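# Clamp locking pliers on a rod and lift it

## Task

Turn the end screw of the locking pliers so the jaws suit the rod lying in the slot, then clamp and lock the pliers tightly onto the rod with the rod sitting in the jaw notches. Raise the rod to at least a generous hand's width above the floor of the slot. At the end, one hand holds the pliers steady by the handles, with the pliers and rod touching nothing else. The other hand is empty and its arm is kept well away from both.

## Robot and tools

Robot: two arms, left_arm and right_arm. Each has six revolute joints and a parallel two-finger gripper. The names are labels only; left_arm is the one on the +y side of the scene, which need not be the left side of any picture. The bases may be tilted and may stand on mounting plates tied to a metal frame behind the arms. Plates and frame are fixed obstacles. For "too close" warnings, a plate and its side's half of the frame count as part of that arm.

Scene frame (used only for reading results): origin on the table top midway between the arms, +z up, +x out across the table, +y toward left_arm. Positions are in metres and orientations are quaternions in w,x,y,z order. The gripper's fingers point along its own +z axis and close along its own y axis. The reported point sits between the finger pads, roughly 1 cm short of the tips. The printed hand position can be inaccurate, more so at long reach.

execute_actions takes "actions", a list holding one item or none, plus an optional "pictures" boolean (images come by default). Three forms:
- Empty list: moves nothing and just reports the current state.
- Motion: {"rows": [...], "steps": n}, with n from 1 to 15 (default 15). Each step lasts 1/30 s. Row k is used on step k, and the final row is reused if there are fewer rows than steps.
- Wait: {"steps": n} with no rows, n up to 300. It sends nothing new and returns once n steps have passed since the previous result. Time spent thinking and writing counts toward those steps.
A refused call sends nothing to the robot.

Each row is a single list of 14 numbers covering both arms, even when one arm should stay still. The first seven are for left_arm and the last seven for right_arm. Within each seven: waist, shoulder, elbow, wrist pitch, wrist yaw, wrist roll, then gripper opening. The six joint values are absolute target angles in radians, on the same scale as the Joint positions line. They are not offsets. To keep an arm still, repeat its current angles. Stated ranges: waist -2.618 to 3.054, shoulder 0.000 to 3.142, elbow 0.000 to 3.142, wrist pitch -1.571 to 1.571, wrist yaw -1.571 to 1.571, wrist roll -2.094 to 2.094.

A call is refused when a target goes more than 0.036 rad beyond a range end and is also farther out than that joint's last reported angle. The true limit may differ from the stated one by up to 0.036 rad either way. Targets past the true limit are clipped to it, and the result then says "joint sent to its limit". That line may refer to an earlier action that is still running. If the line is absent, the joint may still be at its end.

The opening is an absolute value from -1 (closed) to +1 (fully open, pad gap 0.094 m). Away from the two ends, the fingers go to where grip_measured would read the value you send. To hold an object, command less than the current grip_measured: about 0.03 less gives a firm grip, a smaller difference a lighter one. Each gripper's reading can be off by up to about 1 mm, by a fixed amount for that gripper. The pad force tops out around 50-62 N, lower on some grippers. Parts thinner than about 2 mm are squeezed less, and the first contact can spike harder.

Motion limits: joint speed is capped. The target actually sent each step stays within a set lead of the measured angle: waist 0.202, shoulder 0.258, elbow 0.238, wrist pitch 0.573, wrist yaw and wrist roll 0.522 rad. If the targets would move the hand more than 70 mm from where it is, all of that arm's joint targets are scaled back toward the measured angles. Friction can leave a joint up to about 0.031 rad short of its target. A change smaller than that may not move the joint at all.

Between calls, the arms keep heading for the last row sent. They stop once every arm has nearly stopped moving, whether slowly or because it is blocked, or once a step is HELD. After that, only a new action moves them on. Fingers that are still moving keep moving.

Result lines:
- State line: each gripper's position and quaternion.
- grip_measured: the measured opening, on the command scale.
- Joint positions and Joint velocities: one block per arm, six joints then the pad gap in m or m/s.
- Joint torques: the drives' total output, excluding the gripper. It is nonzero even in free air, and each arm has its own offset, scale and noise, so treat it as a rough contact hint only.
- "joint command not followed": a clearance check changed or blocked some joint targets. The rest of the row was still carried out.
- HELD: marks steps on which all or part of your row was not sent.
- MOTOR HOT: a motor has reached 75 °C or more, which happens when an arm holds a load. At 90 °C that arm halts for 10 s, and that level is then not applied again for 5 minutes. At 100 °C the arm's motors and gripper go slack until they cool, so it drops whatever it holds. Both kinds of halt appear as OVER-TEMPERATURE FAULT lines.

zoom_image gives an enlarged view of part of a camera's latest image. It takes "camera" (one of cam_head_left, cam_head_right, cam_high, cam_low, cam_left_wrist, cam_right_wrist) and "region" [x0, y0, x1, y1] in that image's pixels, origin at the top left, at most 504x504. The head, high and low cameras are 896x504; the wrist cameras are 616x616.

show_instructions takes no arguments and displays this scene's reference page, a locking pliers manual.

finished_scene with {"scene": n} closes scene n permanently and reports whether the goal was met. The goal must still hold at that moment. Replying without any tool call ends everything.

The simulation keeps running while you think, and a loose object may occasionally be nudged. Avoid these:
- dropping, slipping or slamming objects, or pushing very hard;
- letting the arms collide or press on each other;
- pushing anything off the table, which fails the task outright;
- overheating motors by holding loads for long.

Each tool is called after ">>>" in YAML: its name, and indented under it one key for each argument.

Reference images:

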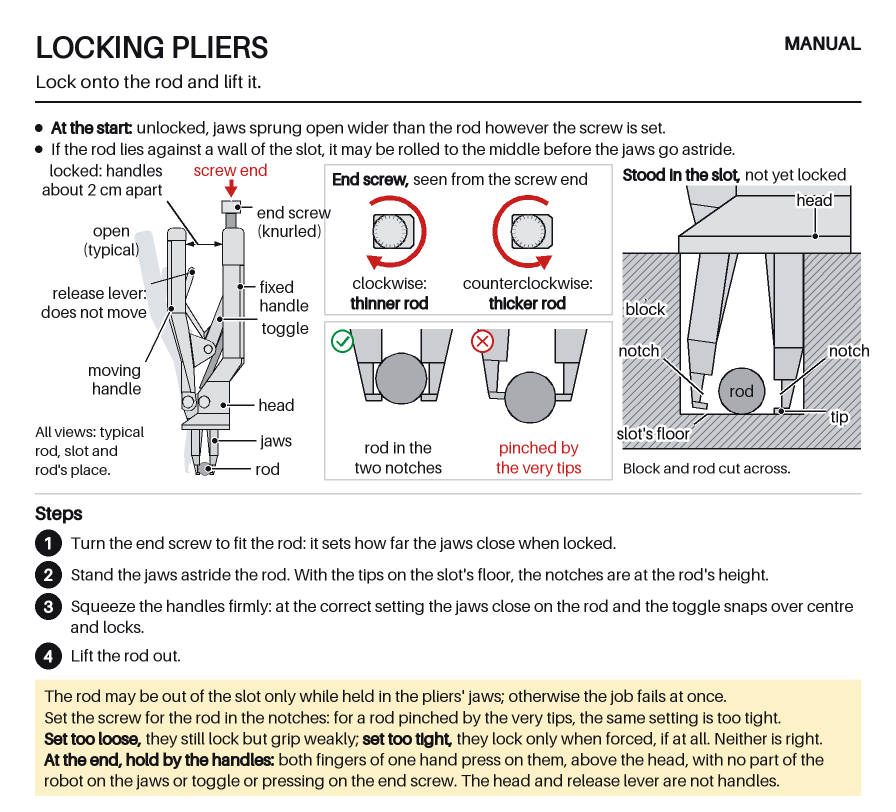

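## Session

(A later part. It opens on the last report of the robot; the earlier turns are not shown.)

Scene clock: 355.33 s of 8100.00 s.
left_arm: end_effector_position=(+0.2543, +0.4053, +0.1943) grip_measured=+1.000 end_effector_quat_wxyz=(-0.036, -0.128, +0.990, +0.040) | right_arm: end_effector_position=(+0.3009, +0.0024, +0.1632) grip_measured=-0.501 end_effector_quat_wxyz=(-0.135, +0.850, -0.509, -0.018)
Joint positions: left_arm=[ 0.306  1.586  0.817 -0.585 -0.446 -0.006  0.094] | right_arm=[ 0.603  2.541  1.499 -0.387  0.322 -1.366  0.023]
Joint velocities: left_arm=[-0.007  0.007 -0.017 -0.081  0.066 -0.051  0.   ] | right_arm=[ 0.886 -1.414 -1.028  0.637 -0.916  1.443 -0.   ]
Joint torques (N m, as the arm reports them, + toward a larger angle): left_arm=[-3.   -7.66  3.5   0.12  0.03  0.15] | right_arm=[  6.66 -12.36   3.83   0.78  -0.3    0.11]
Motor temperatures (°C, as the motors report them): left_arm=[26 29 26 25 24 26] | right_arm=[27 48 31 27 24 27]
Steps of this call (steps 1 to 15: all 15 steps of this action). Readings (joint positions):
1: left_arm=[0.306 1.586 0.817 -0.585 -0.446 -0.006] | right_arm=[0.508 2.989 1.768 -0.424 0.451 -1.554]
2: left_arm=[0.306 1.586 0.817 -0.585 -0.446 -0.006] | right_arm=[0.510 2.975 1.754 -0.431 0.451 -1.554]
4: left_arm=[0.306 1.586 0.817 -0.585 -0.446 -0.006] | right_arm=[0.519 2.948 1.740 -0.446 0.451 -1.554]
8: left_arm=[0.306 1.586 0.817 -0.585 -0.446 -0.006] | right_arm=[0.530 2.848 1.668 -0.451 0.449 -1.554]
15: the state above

>>> execute_actions:
  actions:
    - {"rows":[[-0.5,2.3,0.85,0.5,-0.16,0.51,-0.35,0.9,1.2,0.6,-0.2,0,0,-0.5]],"steps":15}
  pictures: false

>>> execute_actions:
  actions:
    - {"steps":15}
  pictures: false

>>> execute_actions:
  actions:
    - {"rows":[[-0.503,2.87,0.816,1.085,-0.16,0.51,-0.35,0.9,1.2,0.6,-0.2,0,0,-0.5]],"steps":15}
  pictures: false

>>> execute_actions:
  actions:
    - {"steps":25}

>>> zoom_image:
  camera: "cam_left_wrist"
  region: [200, 200, 440, 440]

Scene clock: 372.60 s of 8100.00 s.
left_arm: end_effector_position=(+0.3440, +0.1305, +0.1243) grip_measured=-0.348 end_effector_quat_wxyz=(+0.191, +0.294, +0.931, -0.102) | right_arm: end_effector_position=(+0.1658, -0.0823, +0.4502) grip_measured=-0.501 end_effector_quat_wxyz=(+0.342, -0.370, +0.767, +0.399)
Joint positions: left_arm=[-0.25   2.242  0.839  0.27  -0.221  0.423  0.031] | right_arm=[ 0.907  1.187  0.622 -0.192  0.007 -0.007  0.023]
Joint velocities: left_arm=[-1.526  0.94   0.022  0.96   0.359  0.374 -0.   ] | right_arm=[-0.017 -0.012  0.002 -0.037 -0.007 -0.007 -0.001]
Joint torques (N m, as the arm reports them, + toward a larger angle): left_arm=[ -6.03 -12.99   4.28   1.42   0.35   0.19] | right_arm=[ 1.14 -0.9   7.16  1.95 -0.29  0.09]
Motor temperatures (°C, as the motors report them): left_arm=[26 29 26 25 24 26] | right_arm=[26 42 32 30 24 27]
Steps of this call (steps 1 to 45: the robot went on to your last target; steps 46 to 503: nothing new was sent; steps 504 to 518: all 15 steps of this action). Readings (joint positions):
504: left_arm=[0.297 1.598 0.817 -0.560 -0.436 0.030] | right_arm=[0.907 1.187 0.622 -0.192 0.007 -0.007]
505: left_arm=[0.275 1.628 0.821 -0.504 -0.415 0.077] | right_arm=[0.907 1.187 0.622 -0.192 0.007 -0.007]
507: left_arm=[0.209 1.711 0.828 -0.385 -0.371 0.159] | right_arm=[0.907 1.187 0.622 -0.192 0.007 -0.007]
511: left_arm=[0.062 1.898 0.833 -0.133 -0.300 0.286] | right_arm=[0.907 1.187 0.622 -0.192 0.007 -0.007]
518: the state above

Scene clock: 373.10 s of 8100.00 s.
left_arm: end_effector_position=(+0.3358, +0.0212, +0.1785) grip_measured=-0.348 end_effector_quat_wxyz=(+0.312, +0.407, +0.845, -0.150) | right_arm: end_effector_position=(+0.1658, -0.0823, +0.4502) grip_measured=-0.501 end_effector_quat_wxyz=(+0.342, -0.370, +0.767, +0.399)
Joint positions: left_arm=[-0.511  2.296  0.839  0.487 -0.162  0.501  0.031] | right_arm=[ 0.907  1.187  0.622 -0.192  0.007 -0.007  0.023]
Joint velocities: left_arm=[-0.012 -0.002 -0.007  0.051  0.007  0.022 -0.001] | right_arm=[-0.012 -0.012 -0.037 -0.037  0.022 -0.022  0.001]
Joint torques (N m, as the arm reports them, + toward a larger angle): left_arm=[ -3.83 -11.26   5.45   1.62   0.25   0.18] | right_arm=[ 0.95 -0.77  7.08  1.97 -0.3   0.11]
Motor temperatures (°C, as the motors report them): left_arm=[26 29 26 25 24 26] | right_arm=[26 42 32 30 24 27]
Steps of this call (steps 1 to 15: the robot went on to your last target). Readings (joint positions):
1: left_arm=[-0.306 2.268 0.839 0.300 -0.213 0.436] | right_arm=[0.907 1.187 0.622 -0.192 0.007 -0.007]
2: left_arm=[-0.364 2.285 0.839 0.328 -0.205 0.447] | right_arm=[0.907 1.187 0.622 -0.192 0.007 -0.007]
4: left_arm=[-0.467 2.296 0.839 0.381 -0.187 0.468] | right_arm=[0.907 1.187 0.622 -0.192 0.007 -0.007]
8: left_arm=[-0.529 2.296 0.839 0.454 -0.162 0.491] | right_arm=[0.907 1.187 0.622 -0.192 0.007 -0.007]
15: the state above

Scene clock: 373.60 s of 8100.00 s.
left_arm: end_effector_position=(+0.2347, +0.0106, +0.0387) grip_measured=-0.348 end_effector_quat_wxyz=(+0.277, +0.424, +0.849, -0.149) | right_arm: end_effector_position=(+0.1658, -0.0823, +0.4502) grip_measured=-0.501 end_effector_quat_wxyz=(+0.342, -0.370, +0.767, +0.399)
Joint positions: left_arm=[-0.511  2.886  0.81   1.027 -0.162  0.505  0.031] | right_arm=[ 0.907  1.187  0.622 -0.192  0.007 -0.007  0.023]
Joint velocities: left_arm=[-0.012 -0.144 -0.017  0.447 -0.037  0.022  0.   ] | right_arm=[ 0.012 -0.007  0.007 -0.037  0.007 -0.037  0.   ]
Joint torques (N m, as the arm reports them, + toward a larger angle): left_arm=[ -3.72 -11.86   1.05   1.47   0.25   0.16] | right_arm=[ 1.14 -0.92  7.11  1.99 -0.33  0.11]
Motor temperatures (°C, as the motors report them): left_arm=[26 29 26 26 24 26] | right_arm=[26 41 32 30 24 27]
Steps of this call (steps 1 to 15: all 15 steps of this action). Readings (joint positions):
1: left_arm=[-0.511 2.326 0.834 0.566 -0.162 0.502] | right_arm=[0.907 1.187 0.622 -0.192 0.007 -0.007]
2: left_arm=[-0.511 2.389 0.840 0.697 -0.162 0.502] | right_arm=[0.907 1.187 0.622 -0.192 0.007 -0.007]
4: left_arm=[-0.511 2.538 0.845 0.872 -0.162 0.502] | right_arm=[0.907 1.187 0.622 -0.192 0.007 -0.007]
8: left_arm=[-0.511 2.814 0.841 0.980 -0.162 0.503] | right_arm=[0.907 1.187 0.622 -0.192 0.007 -0.007]
15: the state above

Scene clock: 374.43 s of 8100.00 s.
left_arm: end_effector_position=(+0.2487, +0.0067, +0.0486) grip_measured=-0.348 end_effector_quat_wxyz=(+0.305, +0.412, +0.846, -0.149) | right_arm: end_effector_position=(+0.1658, -0.0823, +0.4502) grip_measured=-0.501 end_effector_quat_wxyz=(+0.342, -0.370, +0.767, +0.399)
Joint positions: left_arm=[-0.511  2.876  0.81   1.078 -0.162  0.505  0.031] | right_arm=[ 0.907  1.187  0.622 -0.192  0.007 -0.007  0.023]
Joint velocities: left_arm=[0.007 0.007 0.002 0.051 0.051 0.007 0.001] | right_arm=[-0.002 -0.002 -0.022  0.051 -0.007  0.022 -0.002]
Joint torques (N m, as the arm reports them, + toward a larger angle): left_arm=[ -3.79 -11.83   1.21   1.63   0.25   0.16] | right_arm=[ 1.03 -0.69  6.92  1.99 -0.28  0.05]
Motor temperatures (°C, as the motors report them): left_arm=[26 29 26 26 24 26] | right_arm=[26 41 33 30 24 27]
Steps of this call (steps 1 to 25: the robot went on to your last target). Readings (joint positions):
1: left_arm=[-0.511 2.882 0.810 1.039 -0.162 0.505] | right_arm=[0.907 1.187 0.622 -0.192 0.007 -0.007]
2: left_arm=[-0.511 2.879 0.810 1.050 -0.162 0.505] | right_arm=[0.907 1.187 0.622 -0.192 0.007 -0.007]
4: left_arm=[-0.511 2.876 0.810 1.064 -0.162 0.505] | right_arm=[0.907 1.187 0.622 -0.192 0.007 -0.007]
8: left_arm=[-0.511 2.876 0.810 1.074 -0.162 0.505] | right_arm=[0.907 1.187 0.622 -0.192 0.007 -0.007]
25: the state above

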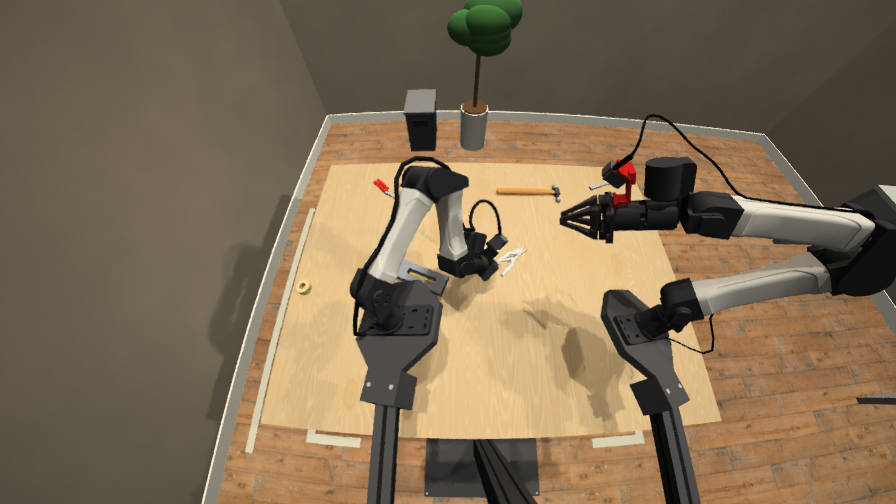

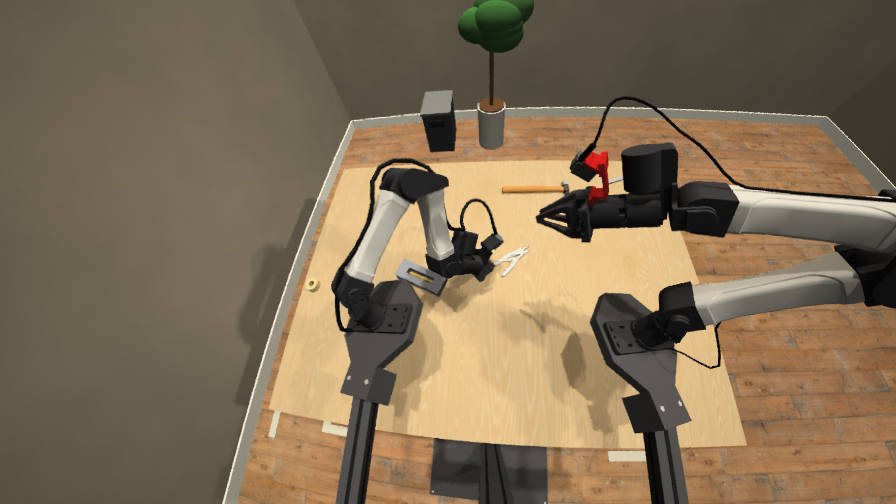

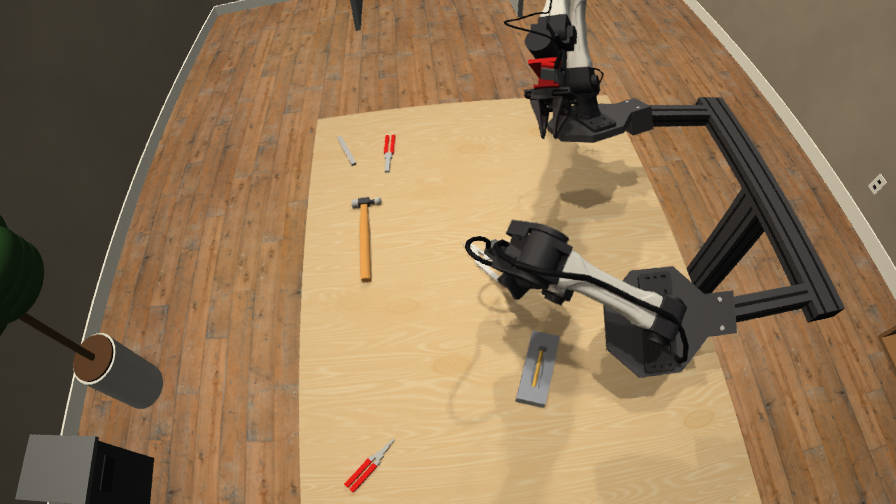

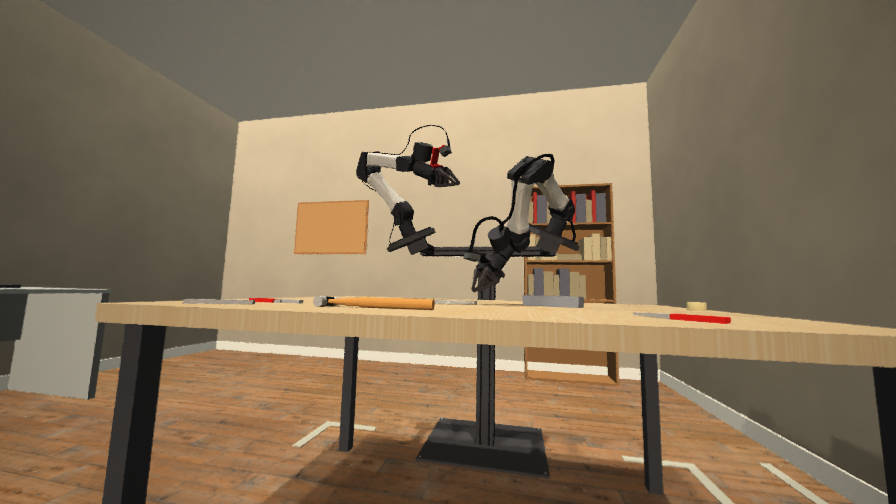

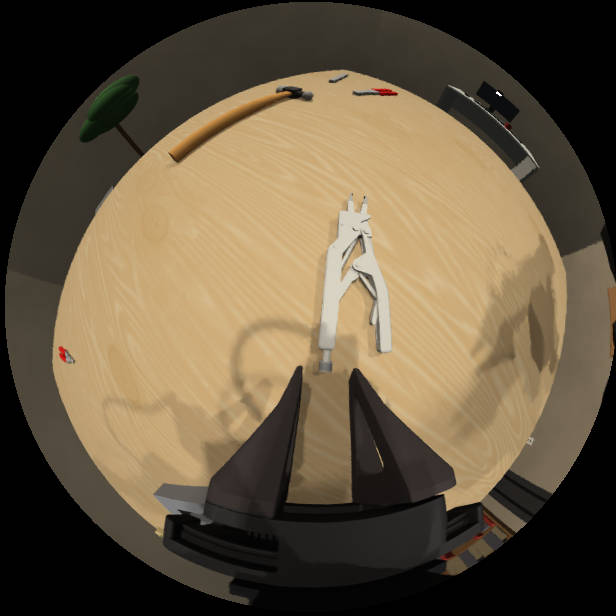

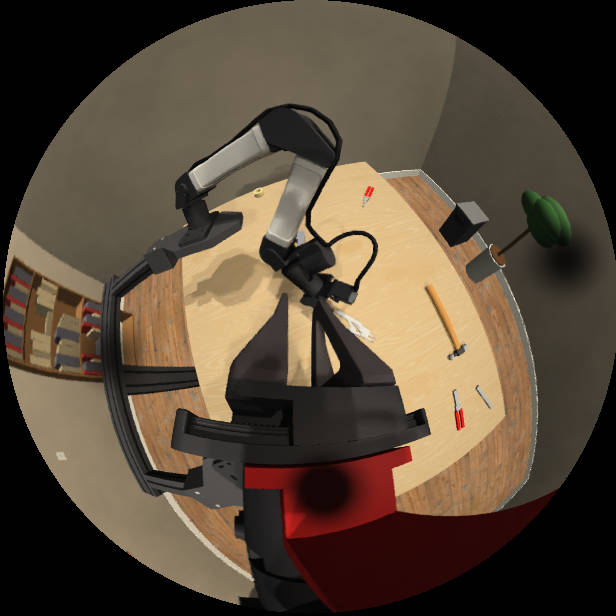

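Region (200, 200, 440, 440) of cam_left_wrist's 616x616 image, scaled by 2.100, with more detail than that image has.

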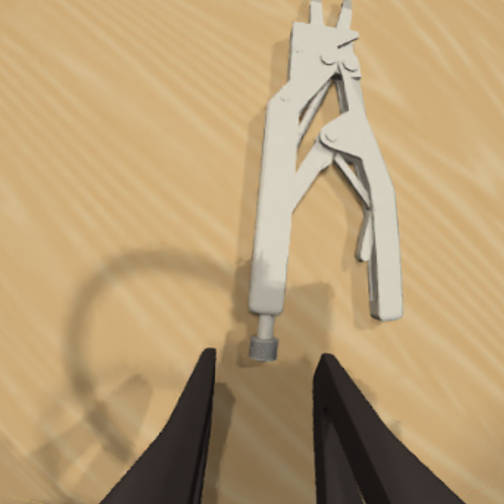

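>>> execute_actions:
  actions:
    - {"rows":[[-0.505,2.89,0.85,1.065,-0.155,0.52,-0.35,0.9,1.2,0.6,-0.2,0,0,-0.5],[-0.5,2.905,0.88,1.055,-0.155,0.52,-0.35,0.9,1.2,0.6,-0.2,0,0,-0.5],[-0.495,2.92,0.91,1.045,-0.15,0.52,-0.35,0.9,1.2,0.6,-0.2,0,0,-0.5],[-0.49,2.935,0.935,1.035,-0.15,0.52,-0.35,0.9,1.2,0.6,-0.2,0,0,-0.5],[-0.487,2.95,0.96,1.025,-0.145,0.53,-0.35,0.9,1.2,0.6,-0.2,0,0,-0.5],[-0.484,2.965,0.985,1.015,-0.145,0.53,-0.35,0.9,1.2,0.6,-0.2,0,0,-0.5],[-0.481,2.98,1.005,1.005,-0.145,0.53,-0.35,0.9,1.2,0.6,-0.2,0,0,-0.5],[-0.478,2.995,1.025,1.0,-0.145,0.53,-0.35,0.9,1.2,0.6,-0.2,0,0,-0.5]],"steps":15}
  pictures: false

>>> execute_actions:
  actions:
    - {"steps":10}

>>> zoom_image:
  camera: "cam_left_wrist"
  region: [200, 240, 440, 480]

Scene clock: 384.33 s of 8100.00 s.
left_arm: end_effector_position=(+0.2798, -0.0196, +0.0259) grip_measured=-0.348 end_effector_quat_wxyz=(+0.324, +0.403, +0.843, -0.148) | right_arm: end_effector_position=(+0.1658, -0.0823, +0.4502) grip_measured=-0.501 end_effector_quat_wxyz=(+0.342, -0.370, +0.767, +0.399)
Joint positions: left_arm=[-0.491  2.979  1.01   1.026 -0.152  0.523  0.031] | right_arm=[ 0.907  1.187  0.622 -0.192  0.007 -0.007  0.023]
Joint velocities: left_arm=[ 0.002  0.012  0.007 -0.154  0.022 -0.051 -0.   ] | right_arm=[-0.007  0.002  0.012 -0.022  0.007 -0.007 -0.   ]
Joint torques (N m, as the arm reports them, + toward a larger angle): left_arm=[ -3.81 -10.82   2.55   1.46   0.31   0.14] | right_arm=[ 1.01 -0.96  6.99  1.99 -0.28  0.12]
Motor temperatures (°C, as the motors report them): left_arm=[26 30 26 27 24 26] | right_arm=[25 39 33 31 24 27]
Steps of this call (steps 1 to 15: the robot went on to your last target; steps 16 to 282: nothing new was sent; steps 283 to 297: all 15 steps of this action). Readings (joint positions):
283: left_arm=[-0.511 2.876 0.812 1.078 -0.162 0.506] | right_arm=[0.907 1.187 0.622 -0.192 0.007 -0.007]
284: left_arm=[-0.511 2.879 0.822 1.074 -0.162 0.508] | right_arm=[0.907 1.187 0.622 -0.192 0.007 -0.007]
286: left_arm=[-0.511 2.897 0.868 1.067 -0.160 0.510] | right_arm=[0.907 1.187 0.622 -0.192 0.007 -0.007]
290: left_arm=[-0.500 2.947 0.976 1.052 -0.154 0.518] | right_arm=[0.907 1.187 0.622 -0.192 0.007 -0.007]
297: the state above

Scene clock: 384.67 s of 8100.00 s.
left_arm: end_effector_position=(+0.2787, -0.0195, +0.0252) grip_measured=-0.348 end_effector_quat_wxyz=(+0.322, +0.405, +0.843, -0.148) | right_arm: end_effector_position=(+0.1658, -0.0823, +0.4502) grip_measured=-0.501 end_effector_quat_wxyz=(+0.342, -0.370, +0.767, +0.399)
Joint positions: left_arm=[-0.491  2.979  1.01   1.02  -0.152  0.524  0.031] | right_arm=[ 0.907  1.187  0.622 -0.192  0.007 -0.007  0.023]
Joint velocities: left_arm=[-0.012 -0.002  0.007  0.007  0.022  0.081 -0.   ] | right_arm=[ 0.012 -0.022  0.002  0.037  0.007 -0.051  0.001]
Joint torques (N m, as the arm reports them, + toward a larger angle): left_arm=[ -3.84 -10.68   2.53   1.37   0.31   0.17] | right_arm=[ 1.13 -1.01  7.01  1.99 -0.31  0.1 ]
Motor temperatures (°C, as the motors report them): left_arm=[26 30 26 27 24 26] | right_arm=[25 39 33 31 24 27]
Steps of this call (steps 1 to 10: the robot went on to your last target). Readings (joint positions):
1: left_arm=[-0.491 2.979 1.010 1.023 -0.152 0.523] | right_arm=[0.907 1.187 0.622 -0.192 0.007 -0.007]
2: left_arm=[-0.491 2.979 1.010 1.022 -0.152 0.523] | right_arm=[0.907 1.187 0.622 -0.192 0.007 -0.007]
4: left_arm=[-0.491 2.979 1.010 1.021 -0.152 0.524] | right_arm=[0.907 1.187 0.622 -0.192 0.007 -0.007]
8: left_arm=[-0.491 2.979 1.010 1.021 -0.152 0.524] | right_arm=[0.907 1.187 0.622 -0.192 0.007 -0.007]
10: the state above

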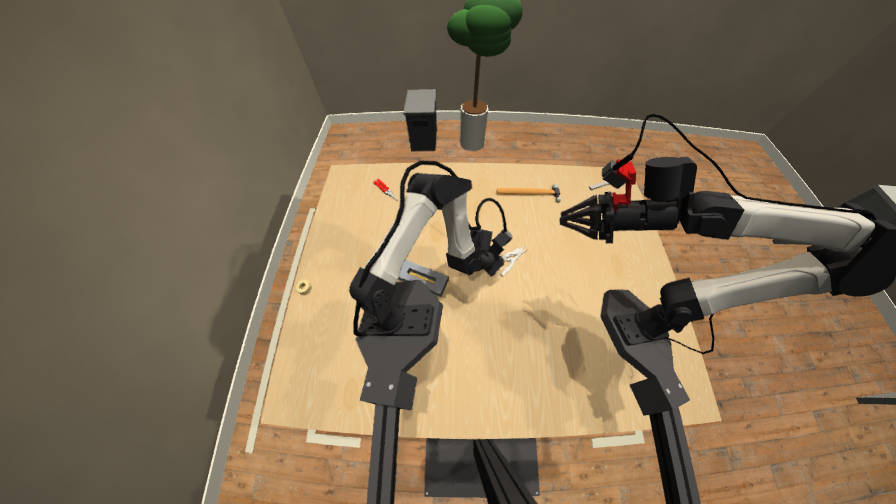

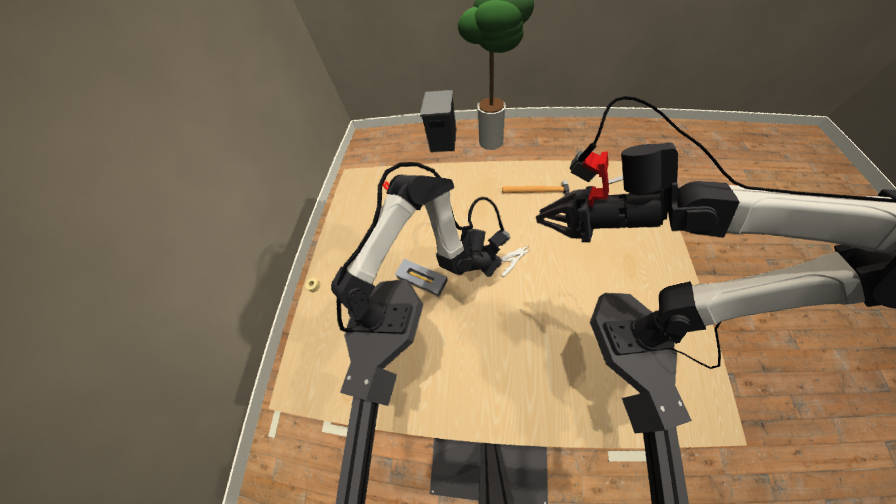

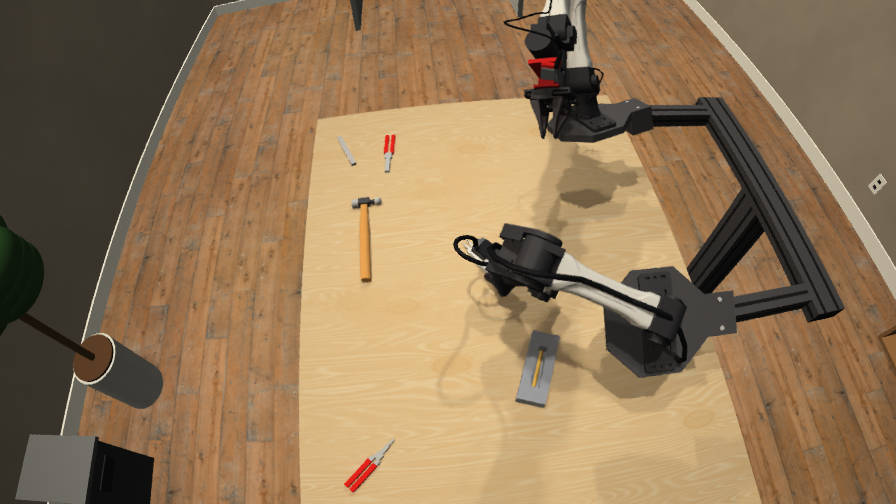

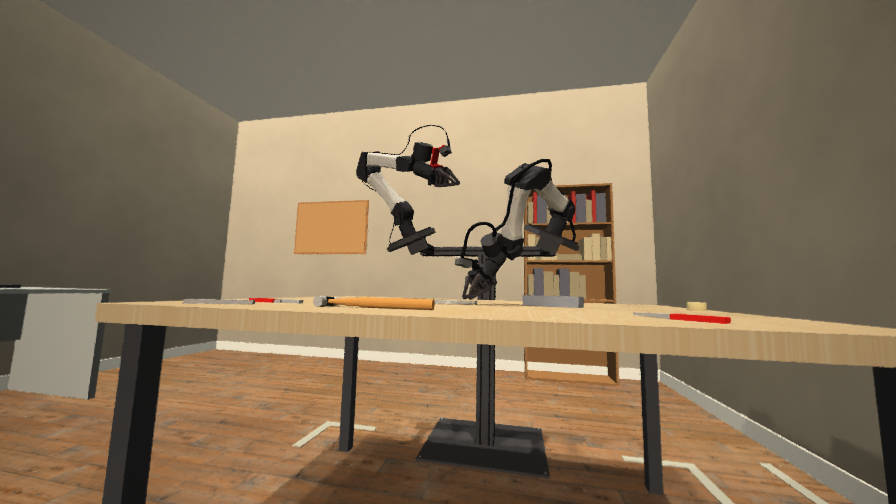

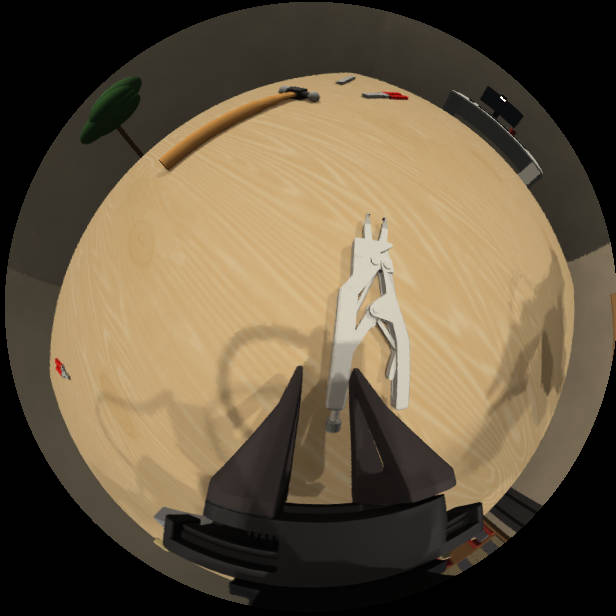

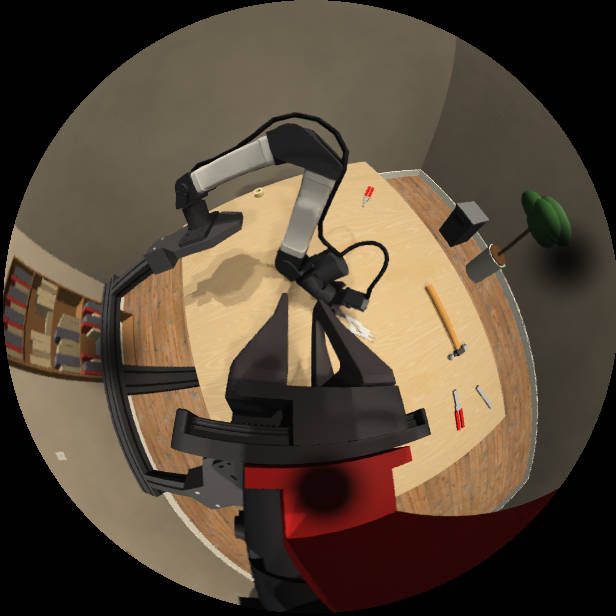

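Region (200, 240, 440, 480) of cam_left_wrist's 616x616 image, scaled by 2.100, with more detail than that image has.

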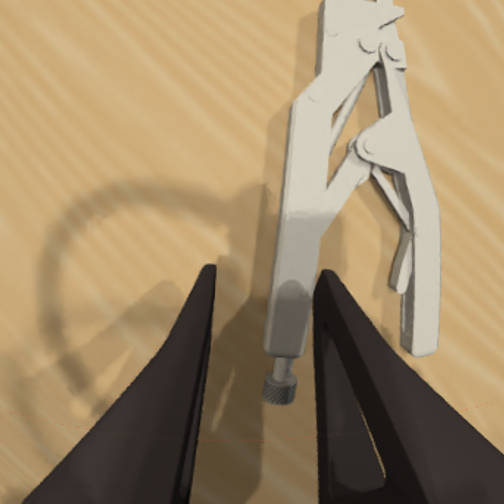

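>>> execute_actions:
  actions:
    - {"rows":[[-0.49,2.995,1.025,0.975,-0.135,0.53,-0.35,0.9,1.2,0.6,-0.2,0,0,-0.5],[-0.49,2.995,1.025,0.975,-0.135,0.53,-0.35,0.9,1.2,0.6,-0.2,0,0,-0.5],[-0.49,2.995,1.025,0.975,-0.135,0.53,-0.35,0.9,1.2,0.6,-0.2,0,0,-0.5],[-0.49,2.995,1.025,0.975,-0.135,0.53,-0.35,0.9,1.2,0.6,-0.2,0,0,-0.5],[-0.49,3.005,1.025,0.975,-0.135,0.53,-0.35,0.9,1.2,0.6,-0.2,0,0,-0.5],[-0.49,3.015,1.035,0.975,-0.135,0.53,-0.35,0.9,1.2,0.6,-0.2,0,0,-0.5],[-0.49,3.025,1.045,0.975,-0.135,0.53,-0.35,0.9,1.2,0.6,-0.2,0,0,-0.5],[-0.49,3.035,1.052,0.975,-0.135,0.53,-0.35,0.9,1.2,0.6,-0.2,0,0,-0.5]],"steps":15}
  pictures: false

>>> execute_actions:
  actions:
    - {"steps":10}

>>> zoom_image:
  camera: "cam_left_wrist"
  region: [200, 240, 440, 480]

Scene clock: 393.53 s of 8100.00 s.
left_arm: end_effector_position=(+0.2651, -0.0212, +0.0104) grip_measured=-0.348 end_effector_quat_wxyz=(+0.302, +0.415, +0.844, -0.153) | right_arm: end_effector_position=(+0.1658, -0.0823, +0.4502) grip_measured=-0.501 end_effector_quat_wxyz=(+0.342, -0.370, +0.767, +0.399)
Joint positions: left_arm=[-0.491  3.02   1.034  0.994 -0.142  0.525  0.031] | right_arm=[ 0.907  1.187  0.622 -0.192  0.007 -0.006  0.023]
Joint velocities: left_arm=[-0.002 -0.007 -0.007 -0.007 -0.007  0.022  0.   ] | right_arm=[-0.012  0.002  0.012 -0.037 -0.051 -0.095 -0.   ]
Joint torques (N m, as the arm reports them, + toward a larger angle): left_arm=[ -4.65 -10.76   2.59   1.35   0.3    0.16] | right_arm=[ 1.15 -0.76  6.91  2.01 -0.31  0.11]
Motor temperatures (°C, as the motors report them): left_arm=[26 31 26 27 24 26] | right_arm=[25 37 33 32 24 27]
Steps of this call (steps 1 to 15: the robot went on to your last target; steps 16 to 251: nothing new was sent; steps 252 to 266: all 15 steps of this action). Readings (joint positions):
252: left_arm=[-0.491 2.979 1.010 1.018 -0.151 0.524] | right_arm=[0.907 1.187 0.622 -0.192 0.007 -0.006]
253: left_arm=[-0.491 2.979 1.010 1.014 -0.149 0.524] | right_arm=[0.907 1.187 0.622 -0.192 0.007 -0.006]
255: left_arm=[-0.491 2.979 1.010 1.006 -0.146 0.524] | right_arm=[0.907 1.187 0.622 -0.192 0.007 -0.006]
259: left_arm=[-0.491 2.996 1.023 1.004 -0.144 0.524] | right_arm=[0.907 1.187 0.622 -0.192 0.007 -0.006]
266: the state above

Scene clock: 393.87 s of 8100.00 s.
left_arm: end_effector_position=(+0.2650, -0.0213, +0.0105) grip_measured=-0.348 end_effector_quat_wxyz=(+0.302, +0.415, +0.844, -0.153) | right_arm: end_effector_position=(+0.1658, -0.0823, +0.4502) grip_measured=-0.501 end_effector_quat_wxyz=(+0.342, -0.370, +0.767, +0.399)
Joint positions: left_arm=[-0.491  3.02   1.034  0.994 -0.141  0.525  0.031] | right_arm=[ 0.907  1.187  0.622 -0.192  0.007 -0.006  0.023]
Joint velocities: left_arm=[ 0.002  0.012  0.007  0.022 -0.007  0.051 -0.   ] | right_arm=[-0.002 -0.027  0.027  0.007  0.051  0.022 -0.001]
Joint torques (N m, as the arm reports them, + toward a larger angle): left_arm=[ -4.67 -10.72   2.66   1.34   0.3    0.16] | right_arm=[ 1.1  -0.86  7.03  1.99 -0.31  0.09]
Motor temperatures (°C, as the motors report them): left_arm=[27 31 26 27 24 26] | right_arm=[25 37 33 32 24 27]
Steps of this call (steps 1 to 10: the robot went on to your last target). Readings (joint positions):
1: left_arm=[-0.491 3.020 1.034 0.994 -0.142 0.525] | right_arm=[0.907 1.187 0.622 -0.192 0.007 -0.006]
2: left_arm=[-0.491 3.020 1.034 0.994 -0.141 0.525] | right_arm=[0.907 1.187 0.622 -0.192 0.007 -0.006]
4: left_arm=[-0.491 3.020 1.034 0.994 -0.141 0.525] | right_arm=[0.907 1.187 0.622 -0.192 0.007 -0.006]
8: left_arm=[-0.491 3.020 1.034 0.994 -0.141 0.525] | right_arm=[0.907 1.187 0.622 -0.192 0.007 -0.006]
10: the state above

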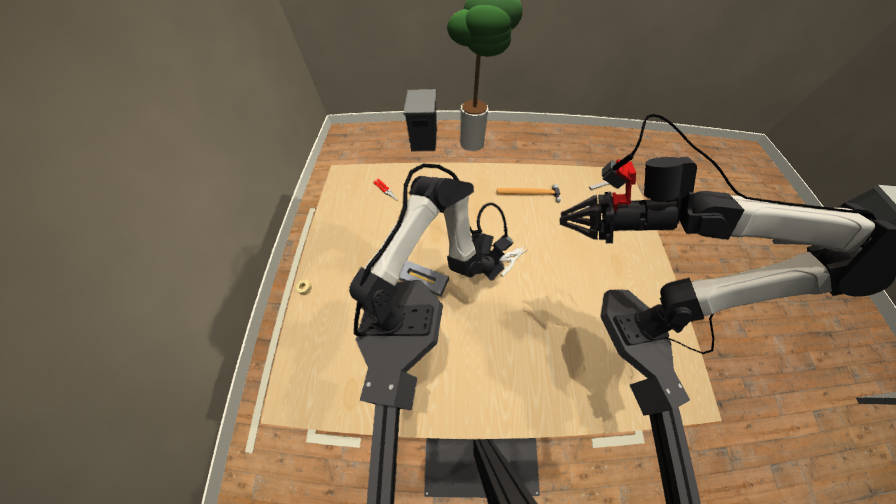

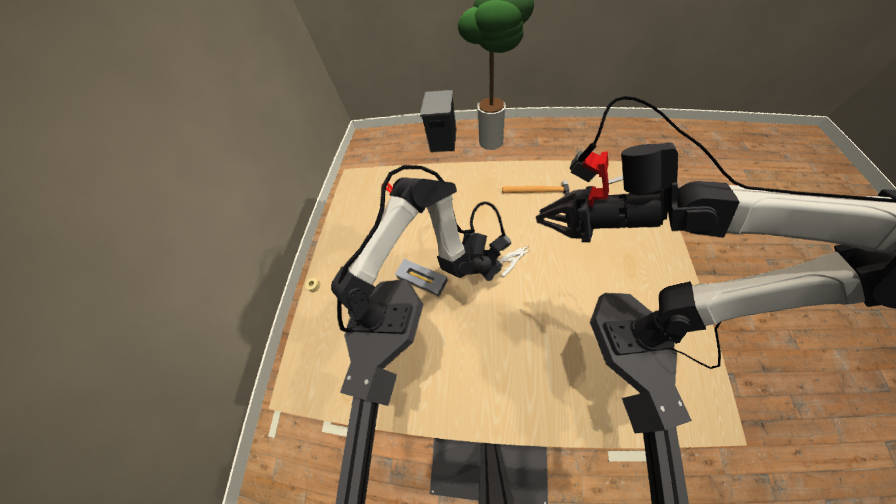

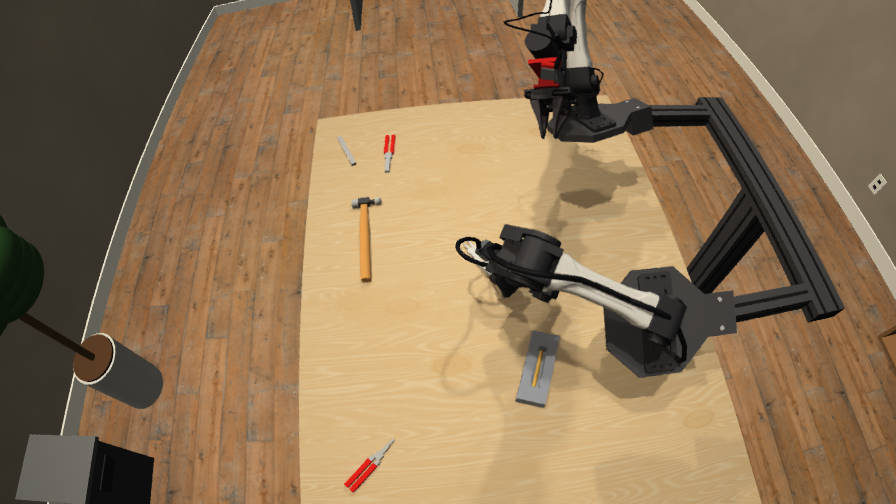

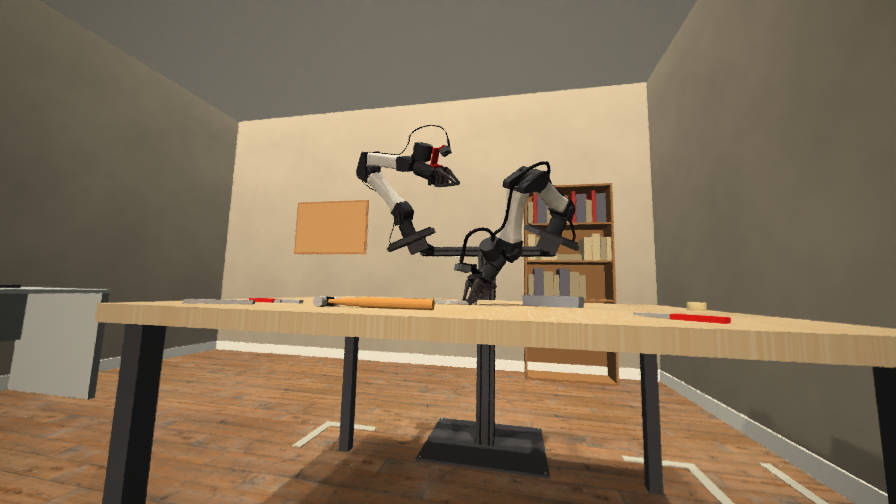

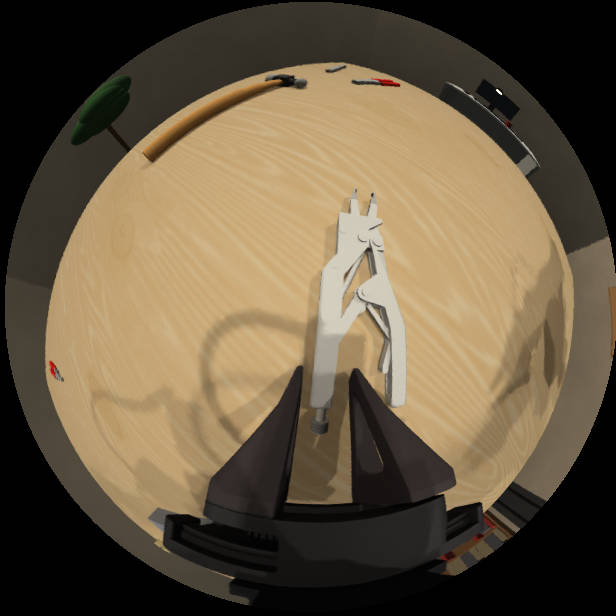

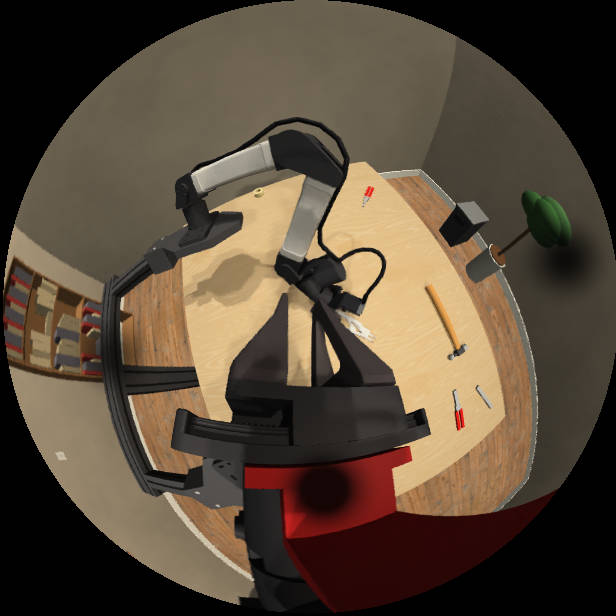

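Region (200, 240, 440, 480) of cam_left_wrist's 616x616 image, scaled by 2.100, with more detail than that image has.

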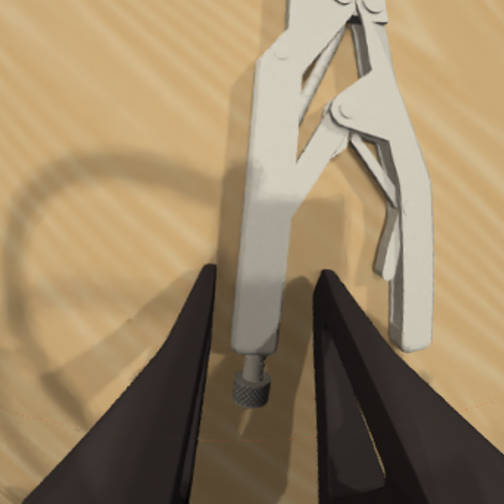

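>>> execute_actions:
  actions: []

Scene clock: 412.00 s of 8100.00 s.
left_arm: end_effector_position=(+0.2650, -0.0213, +0.0105) grip_measured=-0.348 end_effector_quat_wxyz=(+0.302, +0.415, +0.844, -0.153) | right_arm: end_effector_position=(+0.1658, -0.0823, +0.4503) grip_measured=-0.501 end_effector_quat_wxyz=(+0.342, -0.370, +0.767, +0.399)
Joint positions: left_arm=[-0.491  3.02   1.034  0.994 -0.141  0.525  0.031] | right_arm=[ 0.907  1.187  0.622 -0.192  0.007 -0.006  0.023]
Joint velocities: left_arm=[-0.007 -0.002 -0.007  0.007 -0.066 -0.022  0.001] | right_arm=[ 0.002 -0.012 -0.012 -0.037  0.007 -0.081  0.001]
Joint torques (N m, as the arm reports them, + toward a larger angle): left_arm=[ -4.67 -10.73   2.66   1.35   0.3    0.16] | right_arm=[ 1.1  -0.77  7.03  1.97 -0.32  0.11]
Motor temperatures (°C, as the motors report them): left_arm=[27 32 26 28 24 26] | right_arm=[25 35 34 32 24 27]
Steps of this call (steps 1 to 15: the robot went on to your last target; steps 16 to 544: nothing new was sent). Readings (joint positions):
1: left_arm=[-0.491 3.020 1.034 0.994 -0.141 0.525] | right_arm=[0.907 1.187 0.622 -0.192 0.007 -0.006]
2: left_arm=[-0.491 3.020 1.034 0.994 -0.141 0.525] | right_arm=[0.907 1.187 0.622 -0.192 0.007 -0.006]
4: left_arm=[-0.491 3.020 1.034 0.994 -0.141 0.525] | right_arm=[0.907 1.187 0.622 -0.192 0.007 -0.006]
8: left_arm=[-0.491 3.020 1.034 0.994 -0.141 0.525] | right_arm=[0.907 1.187 0.622 -0.192 0.007 -0.006]
544: the state above
All arms were judged still, so your last target was given up. Only a new action makes them travel on or press farther. Fingers that are still opening or closing keep moving.

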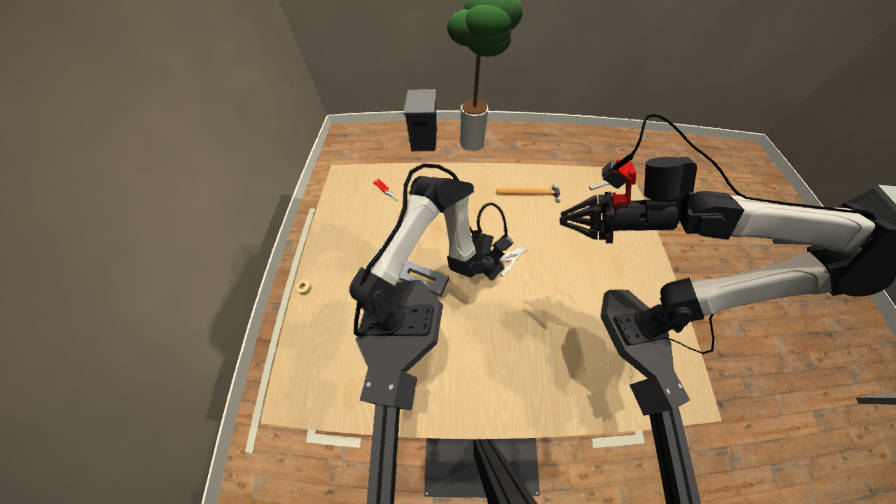

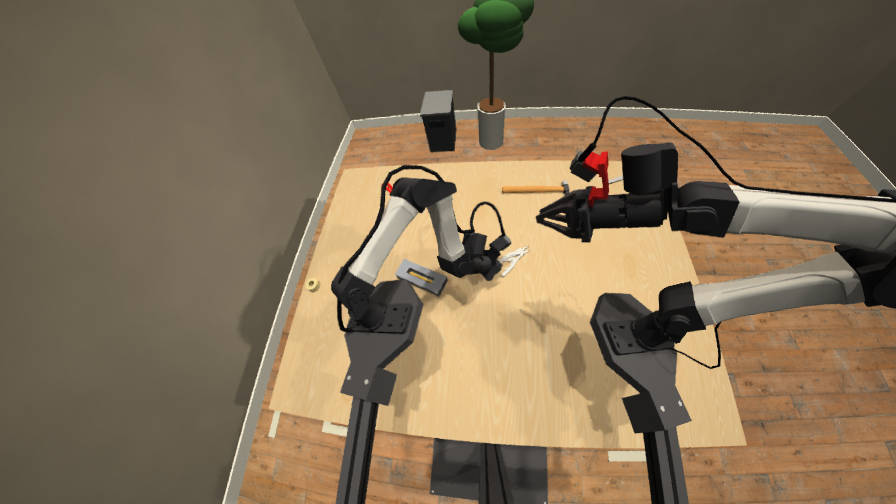

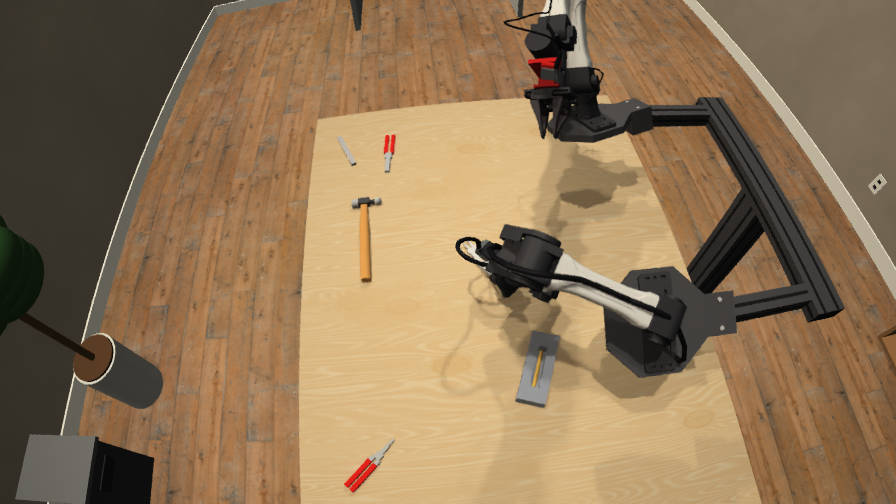

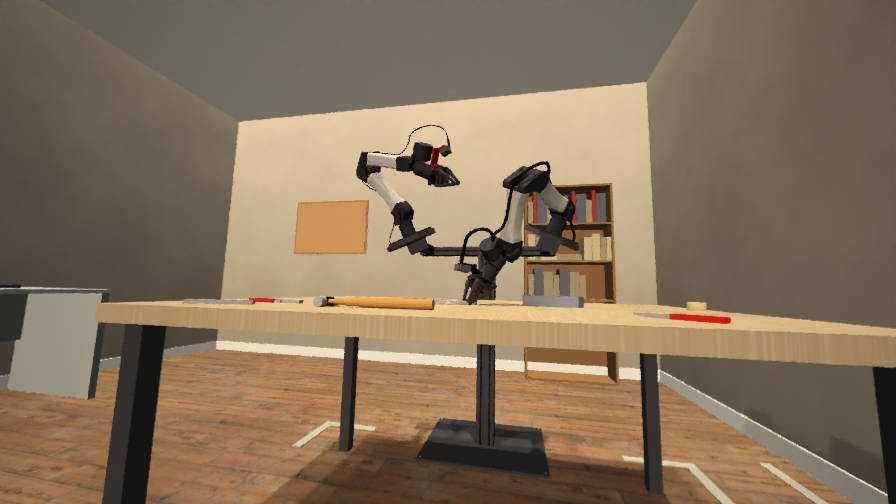

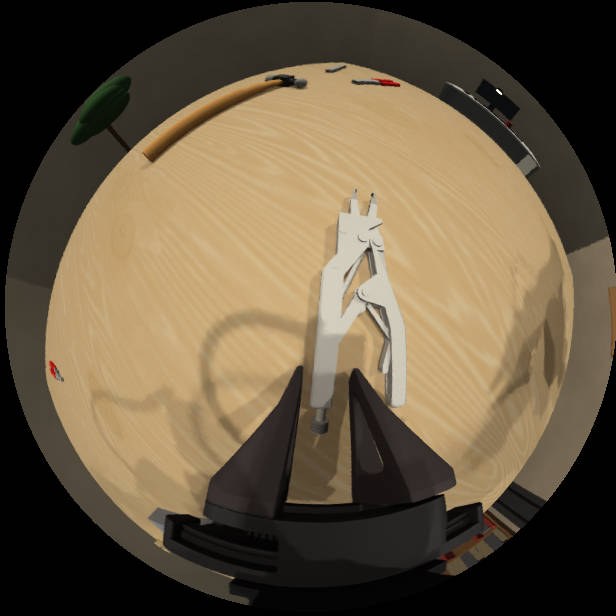

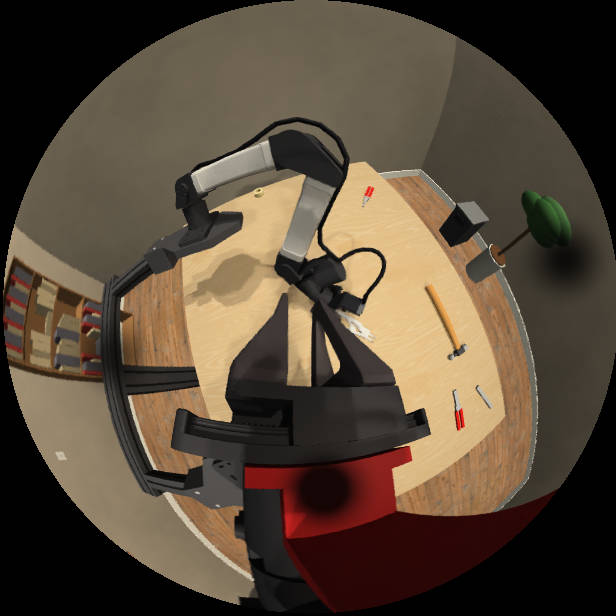

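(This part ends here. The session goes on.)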